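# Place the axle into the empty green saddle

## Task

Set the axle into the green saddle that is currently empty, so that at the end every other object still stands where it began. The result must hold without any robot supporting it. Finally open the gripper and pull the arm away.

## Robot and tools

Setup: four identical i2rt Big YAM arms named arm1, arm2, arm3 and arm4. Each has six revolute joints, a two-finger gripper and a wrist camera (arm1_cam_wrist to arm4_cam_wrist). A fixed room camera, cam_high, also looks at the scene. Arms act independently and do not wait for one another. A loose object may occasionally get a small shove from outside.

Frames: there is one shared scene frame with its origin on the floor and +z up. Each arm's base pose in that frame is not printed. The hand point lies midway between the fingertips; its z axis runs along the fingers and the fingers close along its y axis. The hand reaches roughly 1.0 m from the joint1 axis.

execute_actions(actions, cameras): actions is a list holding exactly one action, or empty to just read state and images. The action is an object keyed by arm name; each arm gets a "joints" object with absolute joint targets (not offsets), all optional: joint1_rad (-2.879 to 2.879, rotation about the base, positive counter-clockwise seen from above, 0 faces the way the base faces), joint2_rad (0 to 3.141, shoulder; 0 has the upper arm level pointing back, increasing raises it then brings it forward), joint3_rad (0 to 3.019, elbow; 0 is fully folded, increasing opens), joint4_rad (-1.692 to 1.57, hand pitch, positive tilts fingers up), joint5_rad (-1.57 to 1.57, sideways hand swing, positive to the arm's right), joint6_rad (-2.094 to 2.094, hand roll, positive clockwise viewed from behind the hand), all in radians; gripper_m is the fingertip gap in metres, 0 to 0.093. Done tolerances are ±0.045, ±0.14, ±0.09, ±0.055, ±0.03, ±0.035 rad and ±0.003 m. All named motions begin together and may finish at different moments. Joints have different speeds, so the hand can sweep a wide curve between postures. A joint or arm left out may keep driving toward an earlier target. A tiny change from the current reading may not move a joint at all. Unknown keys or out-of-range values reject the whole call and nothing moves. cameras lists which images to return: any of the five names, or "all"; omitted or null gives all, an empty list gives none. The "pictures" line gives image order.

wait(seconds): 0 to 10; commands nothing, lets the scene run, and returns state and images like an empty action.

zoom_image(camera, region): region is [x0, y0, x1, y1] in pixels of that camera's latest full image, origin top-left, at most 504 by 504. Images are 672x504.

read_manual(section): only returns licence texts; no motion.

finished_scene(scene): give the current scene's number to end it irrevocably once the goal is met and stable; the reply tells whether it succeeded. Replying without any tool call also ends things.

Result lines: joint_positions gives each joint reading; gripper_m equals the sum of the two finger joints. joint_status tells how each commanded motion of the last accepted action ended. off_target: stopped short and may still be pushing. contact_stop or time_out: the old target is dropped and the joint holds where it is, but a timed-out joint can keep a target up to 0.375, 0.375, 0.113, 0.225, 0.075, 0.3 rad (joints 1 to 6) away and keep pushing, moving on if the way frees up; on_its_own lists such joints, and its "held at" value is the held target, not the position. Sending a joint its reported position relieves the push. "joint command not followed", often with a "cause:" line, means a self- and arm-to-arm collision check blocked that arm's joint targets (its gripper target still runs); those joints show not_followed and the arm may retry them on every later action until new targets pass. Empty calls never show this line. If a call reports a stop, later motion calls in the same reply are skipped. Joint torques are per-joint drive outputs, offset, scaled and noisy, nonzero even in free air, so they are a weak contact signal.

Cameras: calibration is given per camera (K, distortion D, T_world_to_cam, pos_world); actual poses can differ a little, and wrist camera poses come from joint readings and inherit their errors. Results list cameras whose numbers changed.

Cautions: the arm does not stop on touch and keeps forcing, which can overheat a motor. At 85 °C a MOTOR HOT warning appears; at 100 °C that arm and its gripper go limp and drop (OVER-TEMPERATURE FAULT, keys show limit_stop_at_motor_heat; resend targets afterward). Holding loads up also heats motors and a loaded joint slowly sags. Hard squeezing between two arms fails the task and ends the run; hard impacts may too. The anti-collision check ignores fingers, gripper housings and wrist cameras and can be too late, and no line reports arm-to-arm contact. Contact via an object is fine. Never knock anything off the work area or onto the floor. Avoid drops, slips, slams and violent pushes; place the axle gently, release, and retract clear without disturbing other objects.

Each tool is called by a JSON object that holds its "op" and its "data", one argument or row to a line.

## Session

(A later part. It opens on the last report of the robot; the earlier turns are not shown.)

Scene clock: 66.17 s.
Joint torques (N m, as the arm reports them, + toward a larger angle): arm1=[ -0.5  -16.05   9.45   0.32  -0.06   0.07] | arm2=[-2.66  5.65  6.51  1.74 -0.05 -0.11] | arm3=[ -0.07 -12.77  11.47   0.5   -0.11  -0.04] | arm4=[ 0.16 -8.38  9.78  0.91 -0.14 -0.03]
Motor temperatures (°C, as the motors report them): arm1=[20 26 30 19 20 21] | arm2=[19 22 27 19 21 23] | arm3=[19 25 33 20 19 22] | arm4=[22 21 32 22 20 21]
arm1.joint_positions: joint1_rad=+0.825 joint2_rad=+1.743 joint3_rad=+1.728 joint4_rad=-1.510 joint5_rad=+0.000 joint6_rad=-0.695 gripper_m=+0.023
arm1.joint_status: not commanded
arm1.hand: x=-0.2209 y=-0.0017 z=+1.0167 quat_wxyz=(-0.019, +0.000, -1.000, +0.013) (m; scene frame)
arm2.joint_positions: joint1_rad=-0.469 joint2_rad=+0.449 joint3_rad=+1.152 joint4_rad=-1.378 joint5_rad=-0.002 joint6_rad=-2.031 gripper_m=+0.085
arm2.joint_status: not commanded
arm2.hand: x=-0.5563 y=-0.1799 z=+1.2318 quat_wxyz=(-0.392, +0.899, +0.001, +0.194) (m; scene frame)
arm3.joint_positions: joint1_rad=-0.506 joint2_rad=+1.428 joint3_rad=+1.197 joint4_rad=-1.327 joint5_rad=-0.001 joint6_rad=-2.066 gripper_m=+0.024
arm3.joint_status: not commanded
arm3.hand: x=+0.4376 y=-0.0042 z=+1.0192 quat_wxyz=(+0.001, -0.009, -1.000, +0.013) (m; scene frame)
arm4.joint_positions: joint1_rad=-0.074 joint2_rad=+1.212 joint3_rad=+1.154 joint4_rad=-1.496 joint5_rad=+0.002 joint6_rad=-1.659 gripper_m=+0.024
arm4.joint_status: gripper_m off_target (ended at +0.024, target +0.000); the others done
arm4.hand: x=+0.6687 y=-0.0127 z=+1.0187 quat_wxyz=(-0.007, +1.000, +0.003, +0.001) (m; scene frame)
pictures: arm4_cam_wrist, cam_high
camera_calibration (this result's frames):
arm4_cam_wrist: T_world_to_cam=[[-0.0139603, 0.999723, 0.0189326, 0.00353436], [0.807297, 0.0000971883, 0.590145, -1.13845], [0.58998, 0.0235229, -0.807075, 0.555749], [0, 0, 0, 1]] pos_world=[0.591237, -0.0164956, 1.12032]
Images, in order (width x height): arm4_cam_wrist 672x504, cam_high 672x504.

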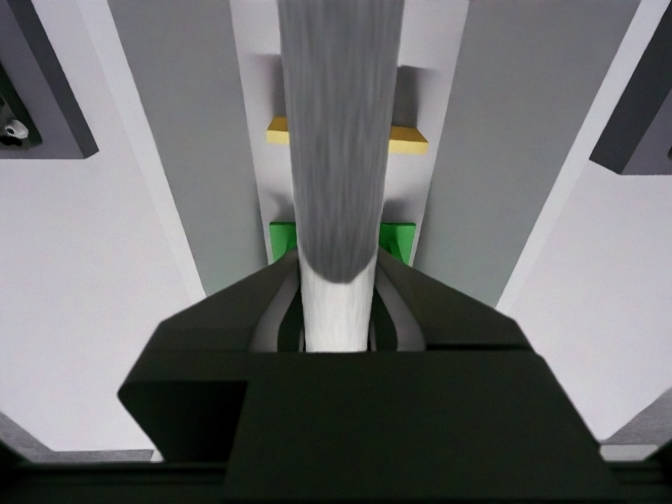

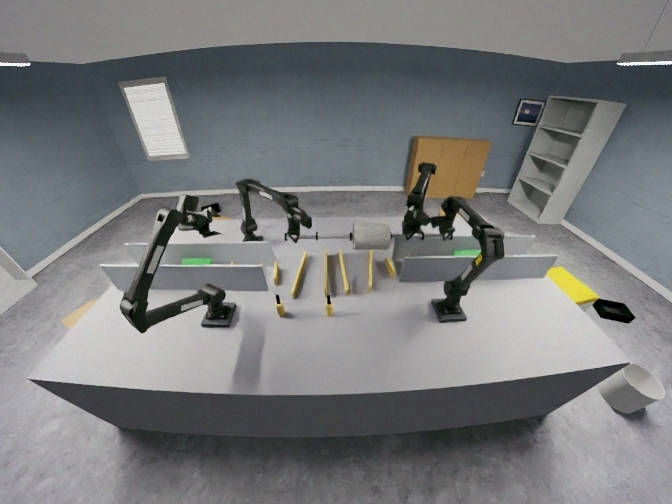

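{"op": "execute_actions", "data": {
  "actions": [
    {"arm3": {"joints": {"joint1_rad": -0.63, "joint2_rad": 1.31, "joint3_rad": 1.35, "gripper_m": 0.07}}, "arm4": {"joints": {"joint2_rad": 1.22, "joint3_rad": 1.21, "joint4_rad": -1.475, "joint6_rad": -1.655}}}
  ],
  "cameras": ["arm3_cam_wrist", "cam_high"]
}}

Scene clock: 70.67 s.
Joint torques (N m, as the arm reports them, + toward a larger angle): arm1=[ -1.25 -16.18   9.59   0.39   0.01   0.05] | arm2=[-2.58  5.51  6.56  1.71 -0.05 -0.11] | arm3=[-0.23 -8.39  9.8   1.04 -0.1  -0.02] | arm4=[ 0.01 -9.69 13.81  0.86 -0.09  0.09]
Motor temperatures (°C, as the motors report them): arm1=[20 26 30 19 20 21] | arm2=[19 22 27 19 21 23] | arm3=[19 25 33 20 19 22] | arm4=[22 21 32 22 20 21]
arm1.joint_positions: joint1_rad=+0.826 joint2_rad=+1.744 joint3_rad=+1.725 joint4_rad=-1.510 joint5_rad=-0.002 joint6_rad=-0.696 gripper_m=+0.023
arm1.joint_status: not commanded
arm1.hand: x=-0.2209 y=-0.0006 z=+1.0147 quat_wxyz=(-0.018, +0.001, -1.000, +0.010) (m; scene frame)
arm2.joint_positions: joint1_rad=-0.469 joint2_rad=+0.449 joint3_rad=+1.152 joint4_rad=-1.378 joint5_rad=-0.002 joint6_rad=-2.031 gripper_m=+0.085
arm2.joint_status: not commanded
arm2.hand: x=-0.5563 y=-0.1799 z=+1.2318 quat_wxyz=(-0.392, +0.899, +0.001, +0.194) (m; scene frame)
arm3.joint_positions: joint1_rad=-0.633 joint2_rad=+1.307 joint3_rad=+1.330 joint4_rad=-1.327 joint5_rad=-0.001 joint6_rad=-2.066 gripper_m=+0.070
arm3.joint_status: all done
arm3.hand: x=+0.3784 y=+0.0057 z=+1.1224 quat_wxyz=(+0.069, -0.073, -0.988, +0.120) (m; scene frame)
arm4.joint_positions: joint1_rad=-0.074 joint2_rad=+1.233 joint3_rad=+1.154 joint4_rad=-1.485 joint5_rad=+0.000 joint6_rad=-1.658 gripper_m=+0.024
arm4.joint_status: all done
arm4.hand: x=+0.6689 y=-0.0076 z=+1.0119 quat_wxyz=(-0.002, +1.000, +0.003, +0.000) (m; scene frame)
pictures: arm3_cam_wrist, cam_high
camera_calibration (this result's frames):
arm3_cam_wrist: T_world_to_cam=[[-0.138929, -0.954991, 0.262088, -0.233192], [-0.720168, 0.279089, 0.63519, -0.435465], [-0.679747, -0.100502, -0.726528, 1.19571], [0, 0, 0, 1]] pos_world=[0.466777, 0.0190083, 1.20644]
Images, in order (width x height): arm3_cam_wrist 672x504, cam_high 672x504.

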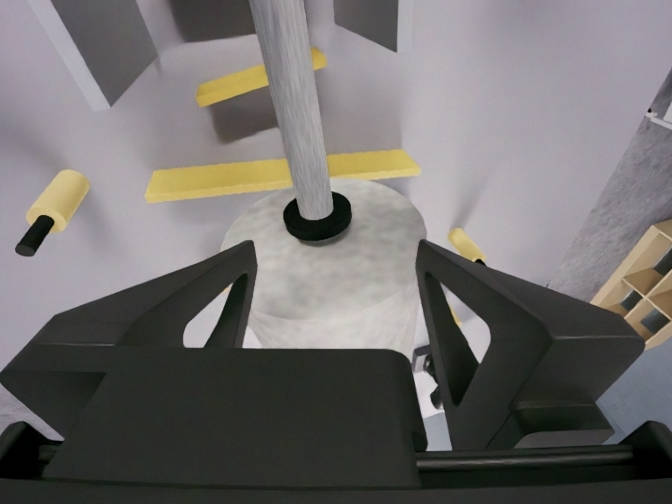

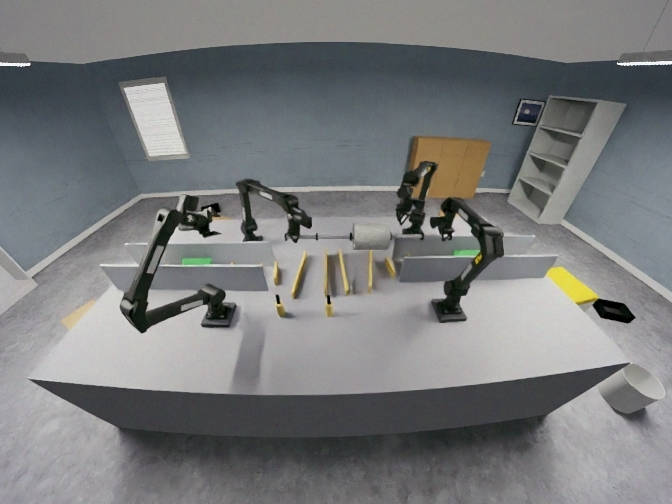

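{"op": "execute_actions", "data": {
  "actions": [
    {"arm1": {"joints": {"joint1_rad": 0.578, "joint2_rad": 1.473, "joint3_rad": 1.353, "joint4_rad": -1.395, "joint6_rad": -0.944}}, "arm4": {"joints": {"joint1_rad": 0.396, "joint2_rad": 1.257, "joint3_rad": 1.21, "joint4_rad": -1.435, "joint6_rad": -1.195}}, "arm3": {"joints": {"joint1_rad": -1.05, "joint2_rad": 0.95}}, "arm2": {"joints": {"joint1_rad": -0.522, "joint6_rad": -2.082}}}
  ],
  "cameras": ["arm1_cam_wrist", "arm4_cam_wrist", "cam_high"]
}}

Scene clock: 72.90 s.
Joint torques (N m, as the arm reports them, + toward a larger angle): arm1=[ -0.57 -13.5    9.64  -0.24   0.41   0.22] | arm2=[-2.63  5.53  6.53  1.73 -0.04 -0.12] | arm3=[-1.44 -3.64  9.85  1.67 -0.14  0.02] | arm4=[  0.32 -11.41  13.91   0.87  -0.14   0.21]
Motor temperatures (°C, as the motors report them): arm1=[20 26 30 19 20 21] | arm2=[19 22 27 19 21 23] | arm3=[19 25 33 20 19 22] | arm4=[22 21 32 22 20 21]
arm1.joint_positions: joint1_rad=+0.564 joint2_rad=+1.497 joint3_rad=+1.341 joint4_rad=-1.389 joint5_rad=-0.013 joint6_rad=-0.965 gripper_m=+0.023
arm1.joint_status: all done
arm1.hand: x=-0.3820 y=-0.0138 z=+0.9838 quat_wxyz=(-0.014, +0.005, -1.000, +0.005) (m; scene frame)
arm2.joint_positions: joint1_rad=-0.511 joint2_rad=+0.449 joint3_rad=+1.152 joint4_rad=-1.378 joint5_rad=-0.002 joint6_rad=-2.074 gripper_m=+0.085
arm2.joint_status: all done
arm2.hand: x=-0.5491 y=-0.1836 z=+1.2318 quat_wxyz=(-0.383, +0.899, +0.001, +0.210) (m; scene frame)
arm3.joint_positions: joint1_rad=-1.037 joint2_rad=+0.956 joint3_rad=+1.330 joint4_rad=-1.327 joint5_rad=+0.000 joint6_rad=-2.066 gripper_m=+0.070
arm3.joint_status: all done
arm3.hand: x=+0.3296 y=+0.1779 z=+1.2524 quat_wxyz=(+0.208, -0.261, -0.915, +0.225) (m; scene frame)
arm4.joint_positions: joint1_rad=+0.382 joint2_rad=+1.281 joint3_rad=+1.154 joint4_rad=-1.442 joint5_rad=+0.002 joint6_rad=-1.210 gripper_m=+0.024
arm4.joint_status: all done
arm4.hand: x=+0.5103 y=-0.0159 z=+0.9965 quat_wxyz=(+0.001, +1.000, +0.006, +0.000) (m; scene frame)
pictures: arm1_cam_wrist, arm4_cam_wrist, cam_high
camera_calibration (this result's frames):
arm1_cam_wrist: T_world_to_cam=[[0.0118248, -0.999829, 0.0142474, -0.0226792], [-0.815405, -0.0013946, 0.578889, -0.873921], [-0.57877, -0.0184626, -0.815282, 0.704495], [0, 0, 0, 1]] pos_world=[-0.304591, -0.0108872, 1.08059]
arm4_cam_wrist: T_world_to_cam=[[-0.0200598, 0.999789, 0.00452886, 0.0224158], [0.808175, 0.0135481, 0.588786, -0.996365], [0.5886, 0.015471, -0.808276, 0.633111], [0, 0, 0, 1]] pos_world=[0.433038, -0.0187071, 1.09827]
Images, in order (width x height): arm1_cam_wrist 672x504, arm4_cam_wrist 672x504, cam_high 672x504.

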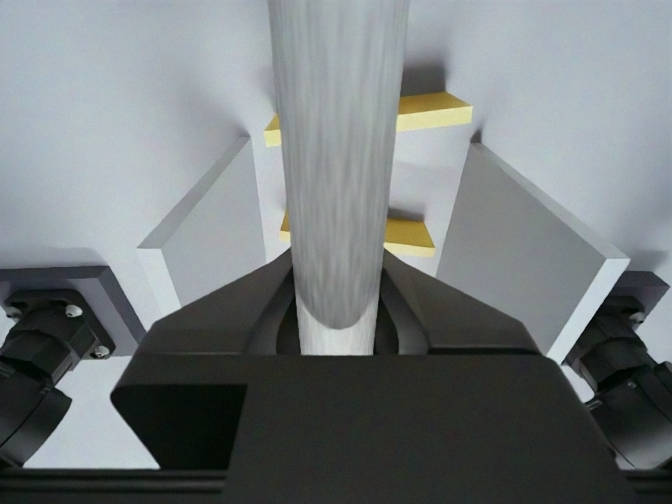

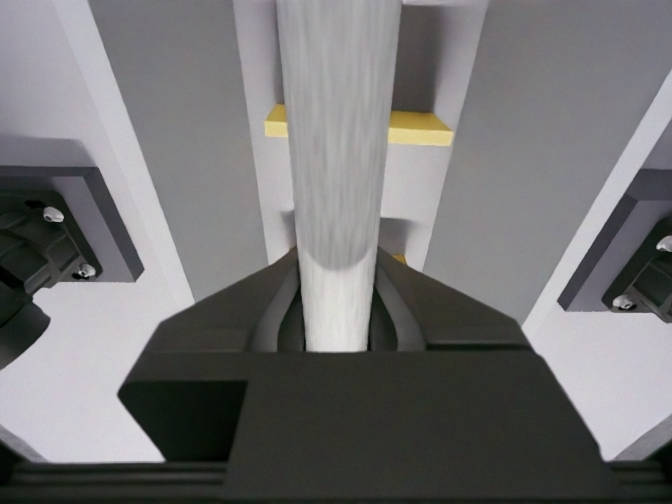

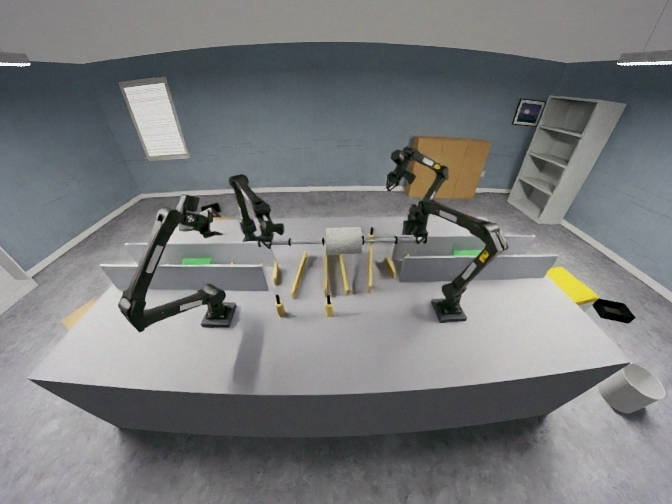

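{"op": "execute_actions", "data": {
  "actions": [
    {"arm1": {"joints": {"joint1_rad": 0.185, "joint2_rad": 1.332, "joint3_rad": 1.173, "joint4_rad": -1.37, "joint5_rad": 0.0, "joint6_rad": -1.34}}, "arm4": {"joints": {"joint1_rad": 0.765, "joint2_rad": 1.48, "joint3_rad": 1.416, "joint4_rad": -1.40, "joint6_rad": -0.825}}, "arm3": {"joints": {"joint1_rad": -1.28, "joint2_rad": 0.76}}}
  ],
  "cameras": ["arm1_cam_wrist", "arm2_cam_wrist", "cam_high"]
}}

Scene clock: 75.37 s.
Joint torques (N m, as the arm reports them, + toward a larger angle): arm1=[  0.51 -11.99   9.89   0.14  -0.11   0.13] | arm2=[-2.7   5.49  6.49  1.67 -0.05 -0.09] | arm3=[-1.4  -0.4   9.26  1.91 -0.13  0.03] | arm4=[ -1.14 -17.23  15.8    0.81  -0.07  -0.04]
Motor temperatures (°C, as the motors report them): arm1=[20 26 30 19 20 21] | arm2=[19 22 27 19 21 23] | arm3=[19 25 33 20 19 22] | arm4=[22 22 33 22 20 21]
arm1.joint_positions: joint1_rad=+0.170 joint2_rad=+1.360 joint3_rad=+1.156 joint4_rad=-1.371 joint5_rad=+0.002 joint6_rad=-1.354 gripper_m=+0.023
arm1.joint_status: all done
arm1.hand: x=-0.5576 y=-0.0239 z=+0.9669 quat_wxyz=(+0.000, +0.002, -1.000, -0.004) (m; scene frame)
arm2.joint_positions: joint1_rad=-0.511 joint2_rad=+0.449 joint3_rad=+1.152 joint4_rad=-1.378 joint5_rad=-0.002 joint6_rad=-2.074 gripper_m=+0.085
arm2.joint_status: not commanded
arm2.hand: x=-0.5491 y=-0.1836 z=+1.2318 quat_wxyz=(-0.383, +0.899, +0.001, +0.210) (m; scene frame)
arm3.joint_positions: joint1_rad=-1.269 joint2_rad=+0.764 joint3_rad=+1.330 joint4_rad=-1.327 joint5_rad=+0.000 joint6_rad=-2.066 gripper_m=+0.070
arm3.joint_status: all done
arm3.hand: x=+0.3551 y=+0.2721 z=+1.3096 quat_wxyz=(+0.301, -0.353, -0.848, +0.255) (m; scene frame)
arm4.joint_positions: joint1_rad=+0.767 joint2_rad=+1.515 joint3_rad=+1.335 joint4_rad=-1.410 joint5_rad=+0.001 joint6_rad=-0.820 gripper_m=+0.024
arm4.joint_status: all done
arm4.hand: x=+0.3381 y=-0.0301 z=+0.9762 quat_wxyz=(+0.008, +1.000, +0.004, +0.006) (m; scene frame)
pictures: arm1_cam_wrist, arm2_cam_wrist, cam_high
camera_calibration (this result's frames):
arm1_cam_wrist: T_world_to_cam=[[0.00666533, -0.99997, -0.00406769, -0.0156709], [-0.798483, -0.00777101, 0.601967, -1.02038], [-0.60198, -0.000764325, -0.79851, 0.560161], [0, 0, 0, 1]] pos_world=[-0.477444, -0.0231717, 1.06146]
arm2_cam_wrist: T_world_to_cam=[[-0.166479, 0.711794, 0.682374, -0.798427], [0.524775, -0.521928, 0.67246, -0.62667], [0.834803, 0.470043, -0.286641, 1.02239], [0, 0, 0, 1]] pos_world=[-0.657555, -0.23933, 1.2593]
Images, in order (width x height): arm1_cam_wrist 672x504, arm2_cam_wrist 672x504, cam_high 672x504.

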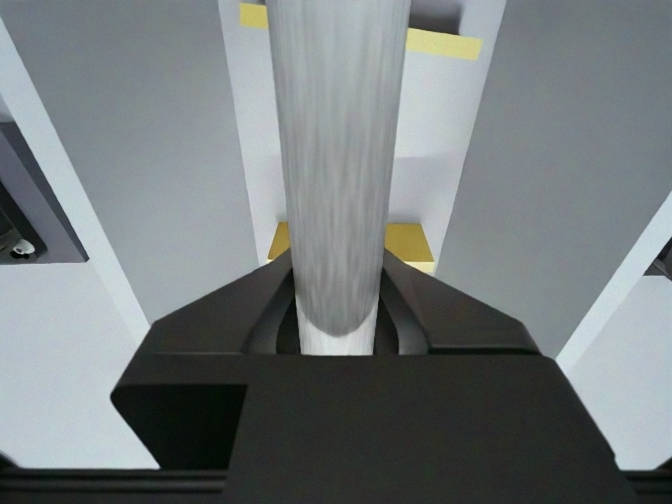

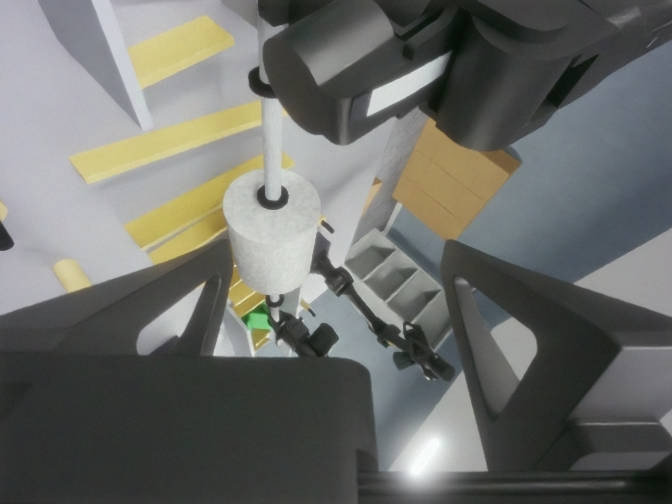

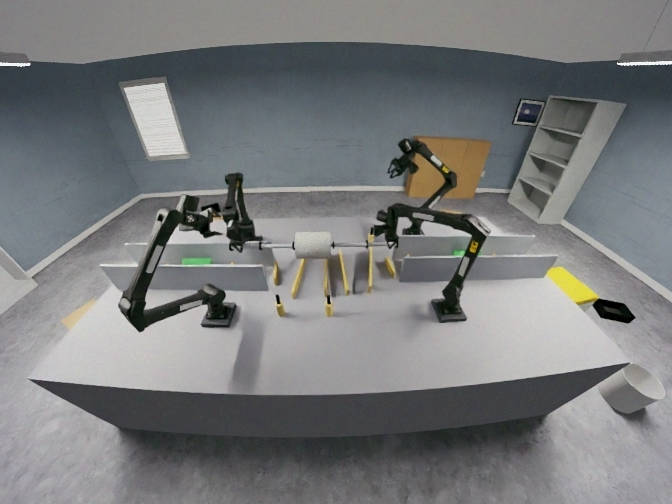

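{"op": "execute_actions", "data": {
  "actions": [
    {"arm1": {"joints": {"joint1_rad": -0.28, "joint2_rad": 1.354, "joint3_rad": 1.178, "joint4_rad": -1.335, "joint6_rad": -1.80}}, "arm4": {"joints": {"joint1_rad": 0.995, "joint2_rad": 1.80, "joint3_rad": 1.826, "joint4_rad": -1.475, "joint6_rad": -0.59}}, "arm2": {"joints": {"joint1_rad": -0.70, "joint2_rad": 0.81}}}
  ],
  "cameras": ["arm1_cam_wrist", "arm2_cam_wrist", "arm4_cam_wrist", "cam_high"]
}}

Scene clock: 79.10 s.
Joint torques (N m, as the arm reports them, + toward a larger angle): arm1=[ -1.81 -12.    10.37   0.32  -0.43  -0.02] | arm2=[-2.31 -0.53  8.08  1.19 -0.07 -0.15] | arm3=[-1.38 -0.58  9.22  1.91 -0.13  0.03] | arm4=[ -1.58 -24.06  16.17   0.41   0.01  -0.07]
Motor temperatures (°C, as the motors report them): arm1=[20 26 30 19 20 21] | arm2=[19 22 27 19 21 23] | arm3=[19 25 33 20 18 22] | arm4=[22 22 34 22 20 21]
arm1.joint_positions: joint1_rad=-0.284 joint2_rad=+1.374 joint3_rad=+1.156 joint4_rad=-1.341 joint5_rad=+0.009 joint6_rad=-1.801 gripper_m=+0.023
arm1.joint_status: all done
arm1.hand: x=-0.7325 y=-0.0301 z=+0.9616 quat_wxyz=(+0.005, -0.001, -1.000, +0.003) (m; scene frame)
arm2.joint_positions: joint1_rad=-0.690 joint2_rad=+0.809 joint3_rad=+1.145 joint4_rad=-1.378 joint5_rad=-0.002 joint6_rad=-2.074 gripper_m=+0.085
arm2.joint_status: all done
arm2.hand: x=-0.4566 y=-0.1240 z=+1.1484 quat_wxyz=(-0.221, +0.960, -0.085, +0.147) (m; scene frame)
arm3.joint_positions: joint1_rad=-1.269 joint2_rad=+0.764 joint3_rad=+1.330 joint4_rad=-1.327 joint5_rad=+0.000 joint6_rad=-2.066 gripper_m=+0.070
arm3.joint_status: not commanded
arm3.hand: x=+0.3551 y=+0.2721 z=+1.3096 quat_wxyz=(+0.301, -0.353, -0.848, +0.255) (m; scene frame)
arm4.joint_positions: joint1_rad=+1.002 joint2_rad=+1.843 joint3_rad=+1.742 joint4_rad=-1.478 joint5_rad=+0.000 joint6_rad=-0.581 gripper_m=+0.024
arm4.joint_status: all done
arm4.hand: x=+0.1652 y=-0.0397 z=+0.9713 quat_wxyz=(+0.004, +1.000, +0.002, +0.003) (m; scene frame)
pictures: arm1_cam_wrist, arm2_cam_wrist, arm4_cam_wrist, cam_high
camera_calibration (this result's frames):
arm1_cam_wrist: T_world_to_cam=[[0.000571439, -0.999956, 0.00934674, -0.0380521], [-0.792883, 0.00524259, 0.609351, -1.15956], [-0.609373, -0.00775908, -0.792845, 0.439537], [0, 0, 0, 1]] pos_world=[-0.651535, -0.0285609, 1.05542]
arm2_cam_wrist: T_world_to_cam=[[0.0943929, 0.891901, 0.44227, -0.351438], [0.584587, -0.409253, 0.700549, -0.57896], [0.805821, 0.192419, -0.560025, 1.15958], [0, 0, 0, 1]] pos_world=[-0.562784, -0.146617, 1.21041]
arm4_cam_wrist: T_world_to_cam=[[-0.0109254, 0.999938, -0.00199946, 0.044214], [0.805295, 0.00998408, 0.59279, -0.705812], [0.592774, 0.00486634, -0.805354, 0.81229], [0, 0, 0, 1]] pos_world=[0.0873662, -0.0411172, 1.07267]
Images, in order (width x height): arm1_cam_wrist 672x504, arm2_cam_wrist 672x504, arm4_cam_wrist 672x504, cam_high 672x504.

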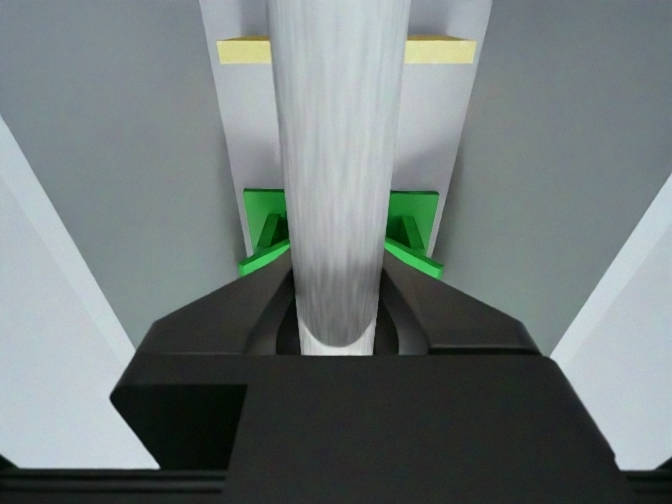

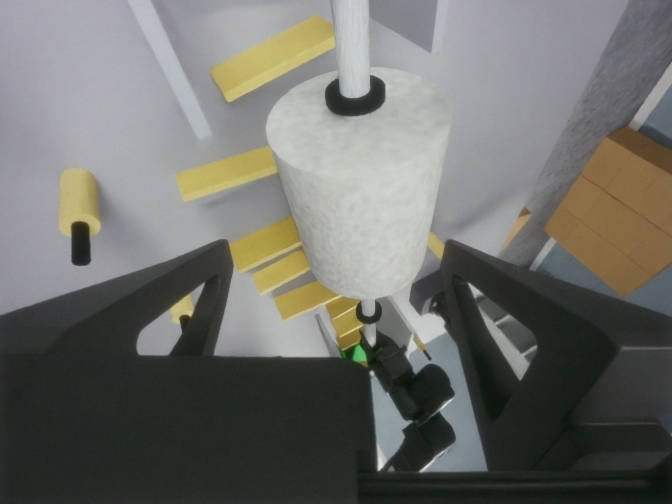

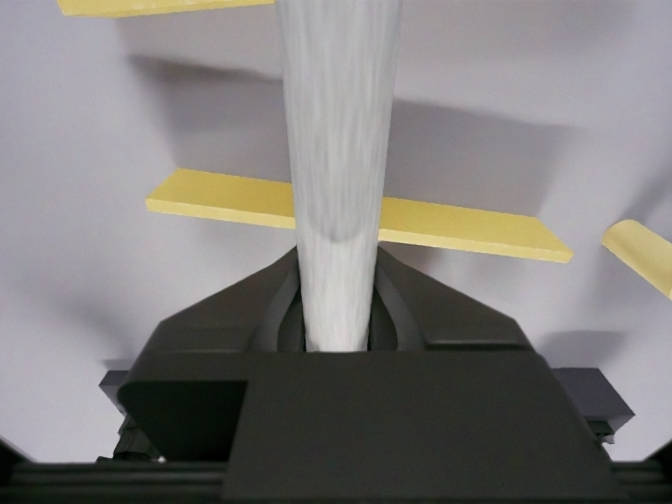

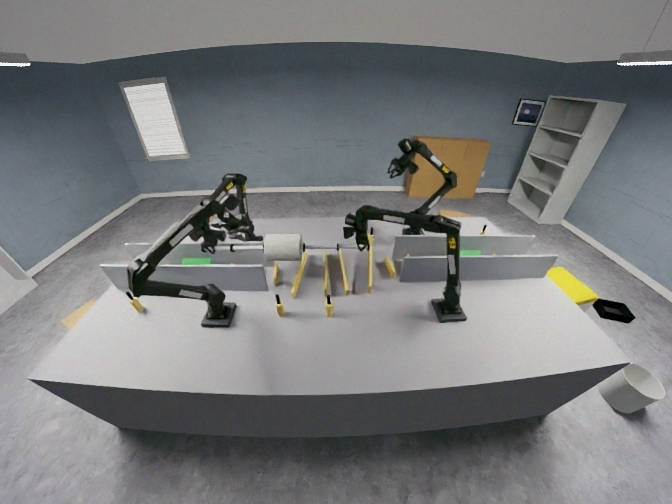

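{"op": "zoom_image", "data": {
  "camera": "arm2_cam_wrist",
  "region": [250, 0, 470, 200]
}}

Region (250, 0, 470, 200) of arm2_cam_wrist's 672x504 image, scaled by 2.291, with more detail than that image has; it fills the top 458 rows of this view, and the rest is white.

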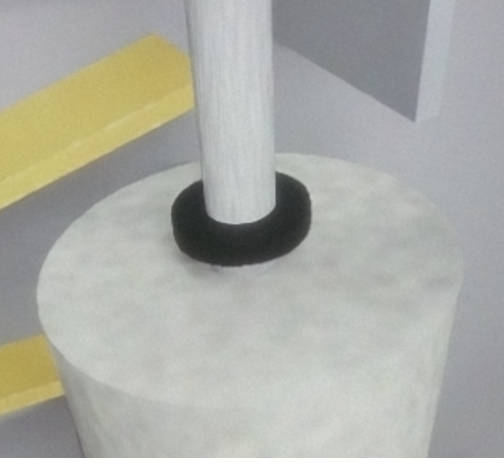

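{"op": "execute_actions", "data": {
  "actions": [
    {"arm2": {"joints": {"joint1_rad": -0.468, "joint2_rad": 1.315, "joint3_rad": 1.08, "joint4_rad": -1.322, "joint6_rad": -2.035, "gripper_m": 0.07}}}
  ],
  "cameras": ["arm2_cam_wrist", "cam_high"]
}}

Scene clock: 81.50 s.
Joint torques (N m, as the arm reports them, + toward a larger angle): arm1=[ -1.13 -11.71  10.4    0.41  -0.47   0.04] | arm2=[-0.94 -9.37  7.61  0.98 -0.09 -0.01] | arm3=[-1.33 -0.68  9.25  1.91 -0.13  0.03] | arm4=[ -1.47 -23.21  16.01   0.47   0.03  -0.04]
Motor temperatures (°C, as the motors report them): arm1=[20 25 30 19 20 21] | arm2=[19 22 28 19 21 23] | arm3=[19 25 33 21 18 22] | arm4=[22 22 35 22 20 21]
arm1.joint_positions: joint1_rad=-0.284 joint2_rad=+1.374 joint3_rad=+1.156 joint4_rad=-1.341 joint5_rad=+0.009 joint6_rad=-1.801 gripper_m=+0.023
arm1.joint_status: not commanded
arm1.hand: x=-0.7325 y=-0.0301 z=+0.9616 quat_wxyz=(+0.005, -0.001, -1.000, +0.003) (m; scene frame)
arm2.joint_positions: joint1_rad=-0.474 joint2_rad=+1.320 joint3_rad=+1.076 joint4_rad=-1.333 joint5_rad=-0.001 joint6_rad=-2.043 gripper_m=+0.070
arm2.joint_status: all done
arm2.hand: x=-0.4783 y=-0.0268 z=+0.9600 quat_wxyz=(-0.001, +1.000, +0.004, +0.000) (m; scene frame)
arm3.joint_positions: joint1_rad=-1.269 joint2_rad=+0.764 joint3_rad=+1.330 joint4_rad=-1.327 joint5_rad=+0.000 joint6_rad=-2.066 gripper_m=+0.070
arm3.joint_status: not commanded
arm3.hand: x=+0.3551 y=+0.2721 z=+1.3096 quat_wxyz=(+0.301, -0.353, -0.848, +0.255) (m; scene frame)
arm4.joint_positions: joint1_rad=+1.002 joint2_rad=+1.843 joint3_rad=+1.742 joint4_rad=-1.478 joint5_rad=+0.000 joint6_rad=-0.581 gripper_m=+0.024
arm4.joint_status: not commanded
arm4.hand: x=+0.1652 y=-0.0397 z=+0.9713 quat_wxyz=(+0.004, +1.000, +0.002, +0.003) (m; scene frame)
pictures: arm2_cam_wrist, cam_high
camera_calibration (this result's frames):
arm2_cam_wrist: T_world_to_cam=[[-0.0149492, 0.999878, -0.00460023, 0.0268598], [0.81528, 0.0148526, 0.578877, -0.155979], [0.578874, 0.00490329, -0.815402, 1.18443], [0, 0, 0, 1]] pos_world=[-0.558069, -0.0303474, 1.0562]
Images, in order (width x height): arm2_cam_wrist 672x504, cam_high 672x504.

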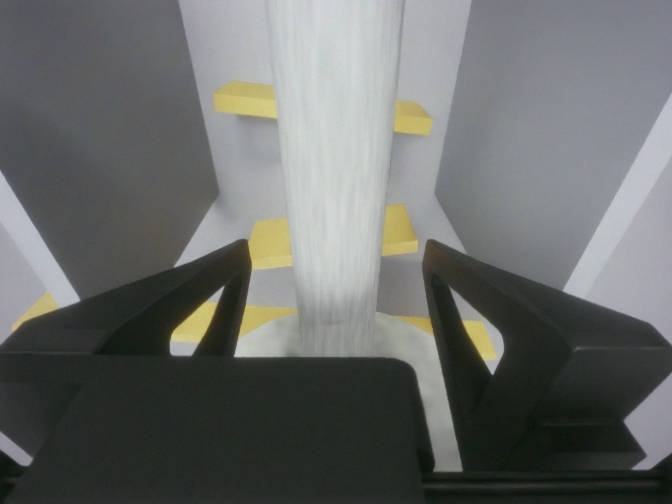

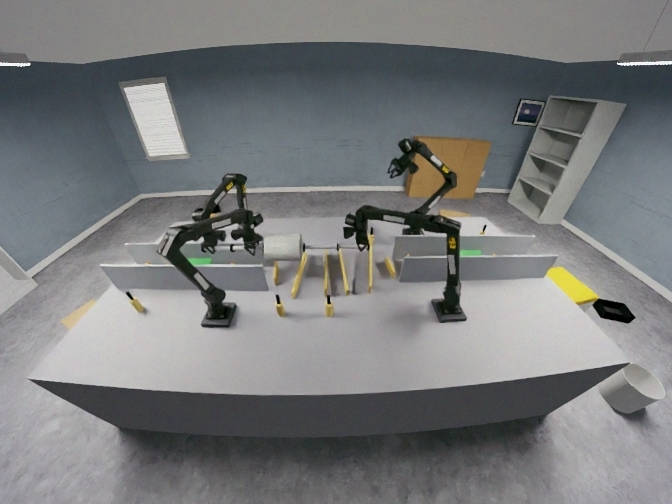

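{"op": "execute_actions", "data": {
  "actions": [
    {"arm2": {"joints": {"gripper_m": 0.0}}}
  ],
  "cameras": ["arm2_cam_wrist", "cam_high"]
}}

{"op": "zoom_image", "data": {
  "camera": "cam_high",
  "region": [170, 165, 320, 275]
}}

Scene clock: 86.37 s.
Joint torques (N m, as the arm reports them, + toward a larger angle): arm1=[ -1.16 -11.24  10.27   0.44  -0.37   0.02] | arm2=[-1.27 -9.09  7.47  0.99 -0.1   0.06] | arm3=[-1.38 -0.59  9.26  1.94 -0.13  0.03] | arm4=[ -1.42 -23.26  16.06   0.46  -0.01  -0.04]
Motor temperatures (°C, as the motors report them): arm1=[20 25 30 19 20 21] | arm2=[19 22 28 19 21 23] | arm3=[19 25 32 21 18 22] | arm4=[22 23 36 22 20 21]
arm1.joint_positions: joint1_rad=-0.284 joint2_rad=+1.374 joint3_rad=+1.156 joint4_rad=-1.341 joint5_rad=+0.009 joint6_rad=-1.801 gripper_m=+0.023
arm1.joint_status: not commanded
arm1.hand: x=-0.7325 y=-0.0301 z=+0.9616 quat_wxyz=(+0.005, -0.001, -1.000, +0.003) (m; scene frame)
arm2.joint_positions: joint1_rad=-0.474 joint2_rad=+1.320 joint3_rad=+1.076 joint4_rad=-1.332 joint5_rad=-0.001 joint6_rad=-2.048 gripper_m=+0.023
arm2.joint_status: gripper_m off_target (ended at +0.023, target +0.000)
arm2.hand: x=-0.4782 y=-0.0266 z=+0.9600 quat_wxyz=(-0.002, +1.000, +0.007, +0.001) (m; scene frame)
arm3.joint_positions: joint1_rad=-1.269 joint2_rad=+0.764 joint3_rad=+1.330 joint4_rad=-1.327 joint5_rad=+0.000 joint6_rad=-2.066 gripper_m=+0.070
arm3.joint_status: not commanded
arm3.hand: x=+0.3551 y=+0.2721 z=+1.3096 quat_wxyz=(+0.301, -0.353, -0.848, +0.255) (m; scene frame)
arm4.joint_positions: joint1_rad=+1.002 joint2_rad=+1.843 joint3_rad=+1.742 joint4_rad=-1.478 joint5_rad=+0.000 joint6_rad=-0.581 gripper_m=+0.024
arm4.joint_status: not commanded
arm4.hand: x=+0.1652 y=-0.0397 z=+0.9713 quat_wxyz=(+0.004, +1.000, +0.002, +0.003) (m; scene frame)
pictures: arm2_cam_wrist, cam_high
camera_calibration (this result's frames):
arm2_cam_wrist: T_world_to_cam=[[-0.0199069, 0.999794, -0.00392989, 0.0236766], [0.814991, 0.0185038, 0.579178, -0.15638], [0.579131, 0.00832679, -0.815192, 1.18439], [0, 0, 0, 1]] pos_world=[-0.558, -0.0306403, 1.05617]
Images, in order (width x height): arm2_cam_wrist 672x504, cam_high 672x504.

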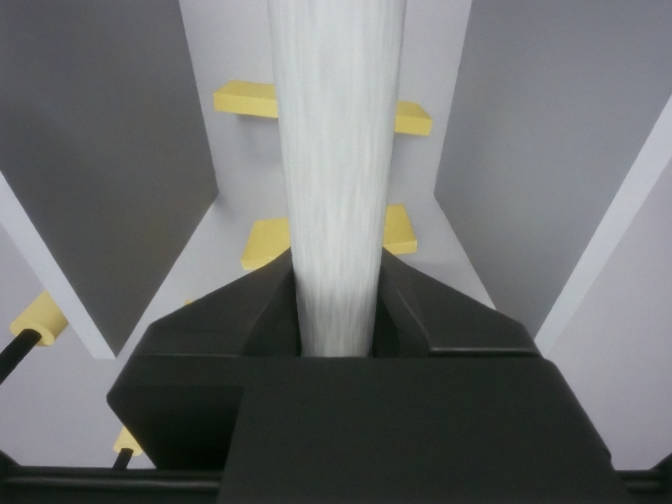

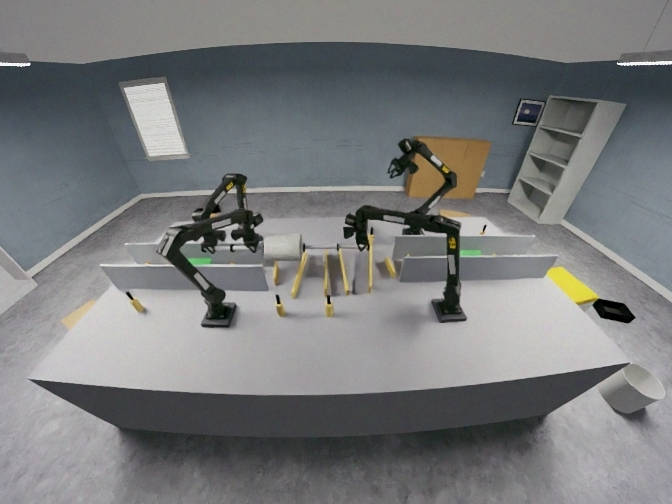

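Region (170, 165, 320, 275) of cam_high's 672x504 image, scaled by 3.360, with more detail than that image has; it fills the top 370 rows of this view, and the rest is white.

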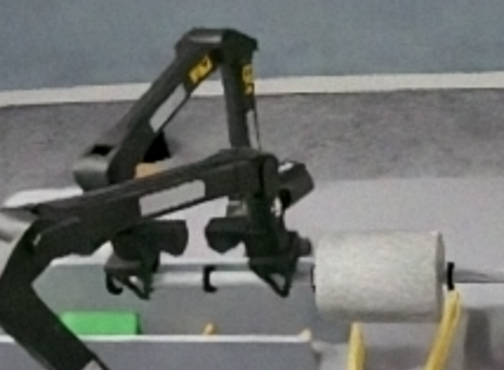

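{"op": "execute_actions", "data": {
  "actions": [
    {"arm1": {"joints": {"joint1_rad": -0.225, "joint2_rad": 0.80, "joint3_rad": 1.74, "joint4_rad": -1.48, "gripper_m": 0.06}}, "arm2": {"joints": {"joint2_rad": 1.295, "joint3_rad": 1.12}}, "arm4": {"joints": {"joint3_rad": 1.805}}}
  ],
  "cameras": ["arm1_cam_wrist", "arm2_cam_wrist", "cam_high"]
}}

Scene clock: 89.10 s.
Joint torques (N m, as the arm reports them, + toward a larger angle): arm1=[-1.56 -0.96  6.63  1.24 -0.16  0.1 ] | arm2=[ -1.33 -10.75  10.05   0.83  -0.11   0.07] | arm3=[-1.3  -0.47  9.2   1.89 -0.12  0.04] | arm4=[ -1.46 -23.18  14.31   0.43  -0.07  -0.04]
Motor temperatures (°C, as the motors report them): arm1=[20 25 30 19 20 21] | arm2=[19 22 28 19 21 23] | arm3=[19 24 32 21 18 22] | arm4=[22 24 36 22 20 21]
arm1.joint_positions: joint1_rad=-0.221 joint2_rad=+0.806 joint3_rad=+1.741 joint4_rad=-1.471 joint5_rad=+0.004 joint6_rad=-1.801 gripper_m=+0.060
arm1.joint_status: all done
arm1.hand: x=-0.6845 y=+0.1039 z=+1.4079 quat_wxyz=(+0.099, +0.025, -0.870, +0.482) (m; scene frame)
arm2.joint_positions: joint1_rad=-0.473 joint2_rad=+1.321 joint3_rad=+1.076 joint4_rad=-1.328 joint5_rad=-0.001 joint6_rad=-2.048 gripper_m=+0.023
arm2.joint_status: all done
arm2.hand: x=-0.4779 y=-0.0257 z=+0.9599 quat_wxyz=(-0.003, +1.000, +0.007, +0.002) (m; scene frame)
arm3.joint_positions: joint1_rad=-1.269 joint2_rad=+0.764 joint3_rad=+1.330 joint4_rad=-1.327 joint5_rad=+0.000 joint6_rad=-2.066 gripper_m=+0.070
arm3.joint_status: not commanded
arm3.hand: x=+0.3551 y=+0.2721 z=+1.3096 quat_wxyz=(+0.301, -0.353, -0.848, +0.255) (m; scene frame)
arm4.joint_positions: joint1_rad=+1.001 joint2_rad=+1.841 joint3_rad=+1.742 joint4_rad=-1.478 joint5_rad=+0.001 joint6_rad=-0.581 gripper_m=+0.024
arm4.joint_status: all done
arm4.hand: x=+0.1655 y=-0.0394 z=+0.9723 quat_wxyz=(+0.003, +1.000, +0.002, +0.002) (m; scene frame)
pictures: arm1_cam_wrist, arm2_cam_wrist, cam_high
camera_calibration (this result's frames):
arm1_cam_wrist: T_world_to_cam=[[0.142266, -0.529801, 0.836105, -1.02413], [-0.692647, 0.550144, 0.466457, -1.18098], [-0.707107, -0.645486, -0.288699, 0.113249], [0, 0, 0, 1]] pos_world=[-0.592221, 0.18022, 1.43985]
arm2_cam_wrist: T_world_to_cam=[[-0.0202852, 0.999794, -0.00106956, 0.0198689], [0.813895, 0.0171347, 0.58076, -0.158696], [0.580658, 0.0109103, -0.814074, 1.1838], [0, 0, 0, 1]] pos_world=[-0.557817, -0.0300612, 1.05589]
Images, in order (width x height): arm1_cam_wrist 672x504, arm2_cam_wrist 672x504, cam_high 672x504.

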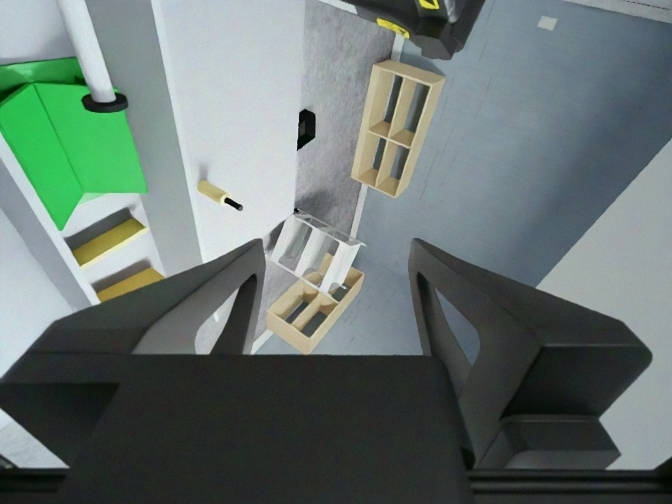

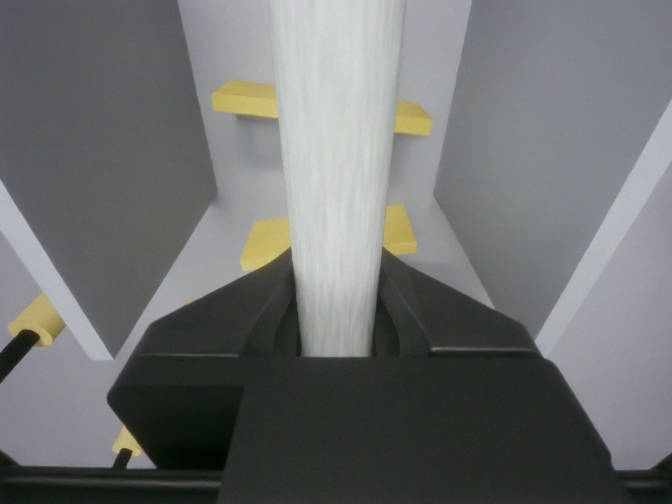

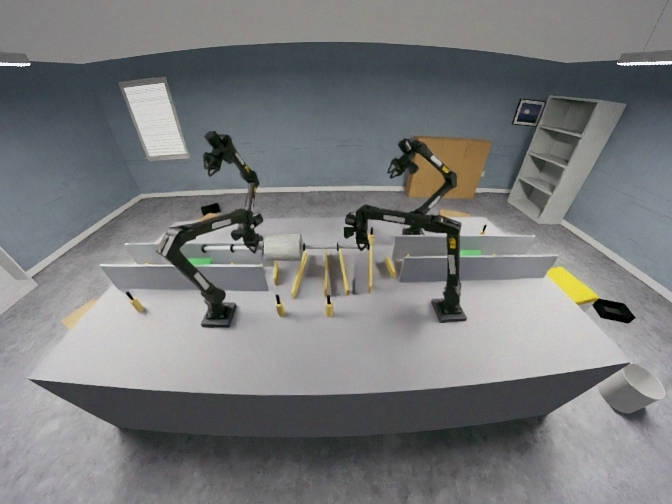

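{"op": "execute_actions", "data": {
  "actions": [
    {"arm1": {"joints": {"joint1_rad": 0.33, "joint2_rad": 1.17, "joint4_rad": -1.39, "joint6_rad": -1.19}}, "arm2": {"joints": {"joint1_rad": -0.104, "joint2_rad": 1.19, "joint3_rad": 0.945, "joint4_rad": -1.275, "joint6_rad": -1.68}}, "arm4": {"joints": {"joint1_rad": 1.112, "joint2_rad": 2.13, "joint3_rad": 2.28, "joint4_rad": -1.605, "joint6_rad": -0.47}}}
  ],
  "cameras": ["arm1_cam_wrist", "arm2_cam_wrist", "arm4_cam_wrist", "cam_high"]
}}

Scene clock: 94.40 s.
Joint torques (N m, as the arm reports them, + toward a larger angle): arm1=[-2.69 -6.42  9.76  1.98 -0.22  0.18] | arm2=[-0.68 -8.61  9.46  0.64 -0.34 -0.02] | arm3=[-1.42 -0.58  9.23  1.91 -0.13  0.03] | arm4=[ -1.42 -28.1   15.5    0.27   0.2   -0.05]
Motor temperatures (°C, as the motors report them): arm1=[20 24 30 19 20 21] | arm2=[19 22 29 19 21 23] | arm3=[19 24 32 21 18 22] | arm4=[22 24 37 22 20 21]
arm1.joint_positions: joint1_rad=+0.334 joint2_rad=+1.166 joint3_rad=+1.725 joint4_rad=-1.403 joint5_rad=+0.003 joint6_rad=-1.205 gripper_m=+0.060
arm1.joint_status: all done
arm1.hand: x=-0.4835 y=-0.0442 z=+1.2993 quat_wxyz=(-0.130, +0.008, -0.935, +0.329) (m; scene frame)
arm2.joint_positions: joint1_rad=-0.113 joint2_rad=+1.215 joint3_rad=+0.908 joint4_rad=-1.275 joint5_rad=+0.006 joint6_rad=-1.687 gripper_m=+0.023
arm2.joint_status: all done
arm2.hand: x=-0.6071 y=-0.0381 z=+0.9310 quat_wxyz=(+0.002, +1.000, +0.007, +0.005) (m; scene frame)
arm3.joint_positions: joint1_rad=-1.269 joint2_rad=+0.764 joint3_rad=+1.330 joint4_rad=-1.327 joint5_rad=+0.000 joint6_rad=-2.066 gripper_m=+0.070
arm3.joint_status: not commanded
arm3.hand: x=+0.3551 y=+0.2721 z=+1.3096 quat_wxyz=(+0.301, -0.353, -0.848, +0.255) (m; scene frame)
arm4.joint_positions: joint1_rad=+1.119 joint2_rad=+2.169 joint3_rad=+2.202 joint4_rad=-1.602 joint5_rad=-0.005 joint6_rad=-0.460 gripper_m=+0.024
arm4.joint_status: all done
arm4.hand: x=+0.0364 y=-0.0510 z=+0.9507 quat_wxyz=(+0.003, +1.000, +0.000, -0.003) (m; scene frame)
pictures: arm1_cam_wrist, arm2_cam_wrist, arm4_cam_wrist, cam_high
camera_calibration (this result's frames):
arm1_cam_wrist: T_world_to_cam=[[-0.0696777, -0.780278, 0.62154, -0.87515], [-0.921115, 0.289537, 0.260222, -0.763598], [-0.383005, -0.554377, -0.7389, 0.874107], [0, 0, 0, 1]] pos_world=[-0.429553, 0.0228155, 1.38852]
arm2_cam_wrist: T_world_to_cam=[[-0.0198135, 0.999729, -0.0122071, 0.0402489], [0.81044, 0.0232095, 0.585361, -0.0426573], [0.585486, 0.00170497, -0.810681, 1.23488], [0, 0, 0, 1]] pos_world=[-0.687636, -0.0413534, 1.02655]
arm4_cam_wrist: T_world_to_cam=[[-0.00784086, 0.999969, -0.00065115, 0.0527447], [0.811651, 0.00674459, 0.584104, -0.581895], [0.58409, 0.00405137, -0.811679, 0.878392], [0, 0, 0, 1]] pos_world=[-0.0403509, -0.0523771, 1.05289]
Images, in order (width x height): arm1_cam_wrist 672x504, arm2_cam_wrist 672x504, arm4_cam_wrist 672x504, cam_high 672x504.

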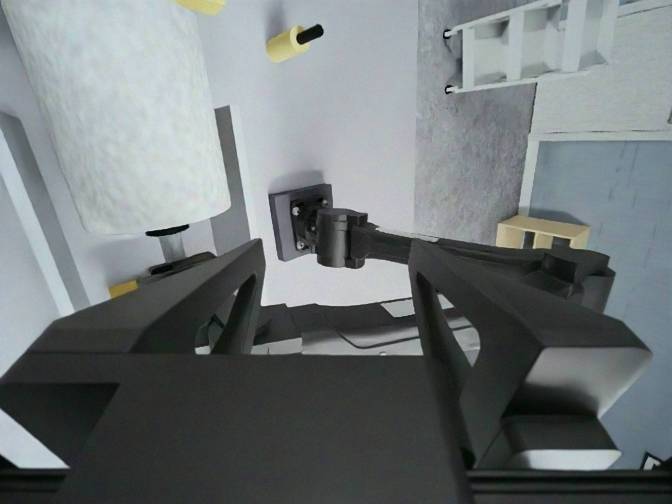

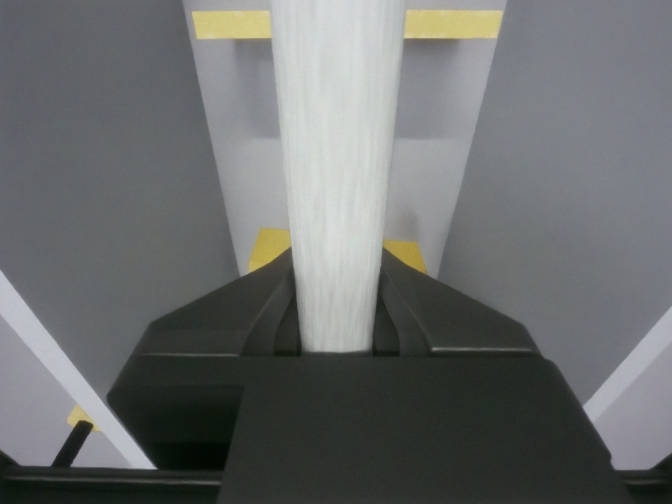

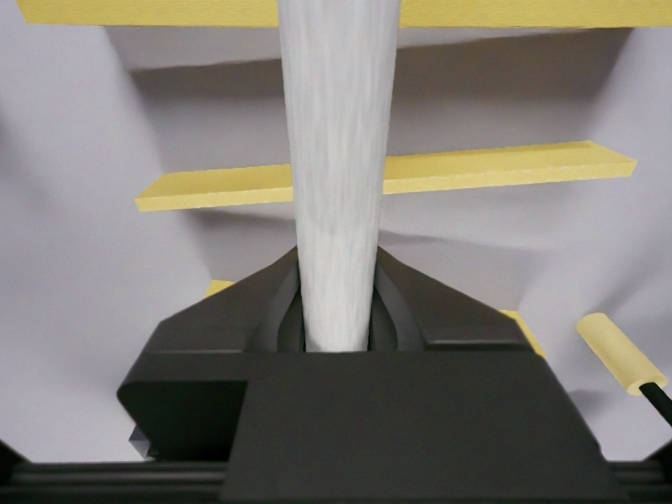

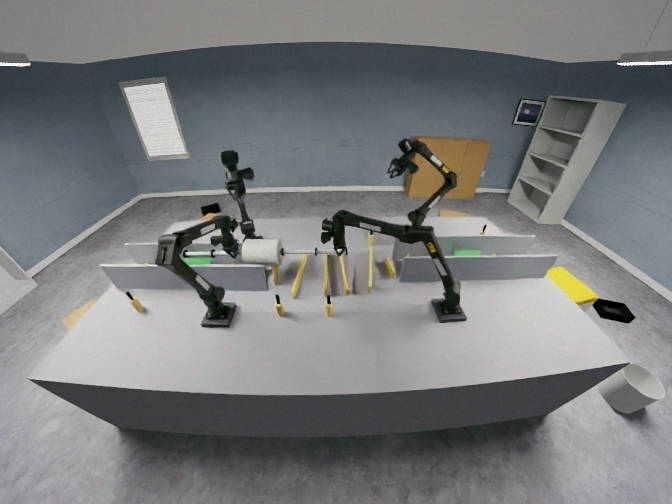

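{"op": "zoom_image", "data": {
  "camera": "arm1_cam_wrist",
  "region": [0, 0, 280, 300]
}}

{"op": "zoom_image", "data": {
  "camera": "cam_high",
  "region": [170, 190, 370, 290]
}}

Region (0, 0, 280, 300) of arm1_cam_wrist's 672x504 image, scaled by 1.680, with more detail than that image has; it fills the left 470 columns of this view, and the rest is white.

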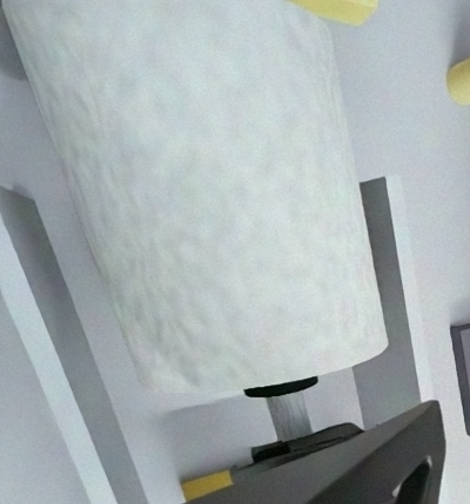

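Region (170, 190, 370, 290) of cam_high's 672x504 image, scaled by 2.520, with more detail than that image has.

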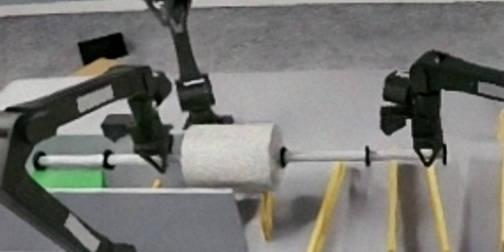

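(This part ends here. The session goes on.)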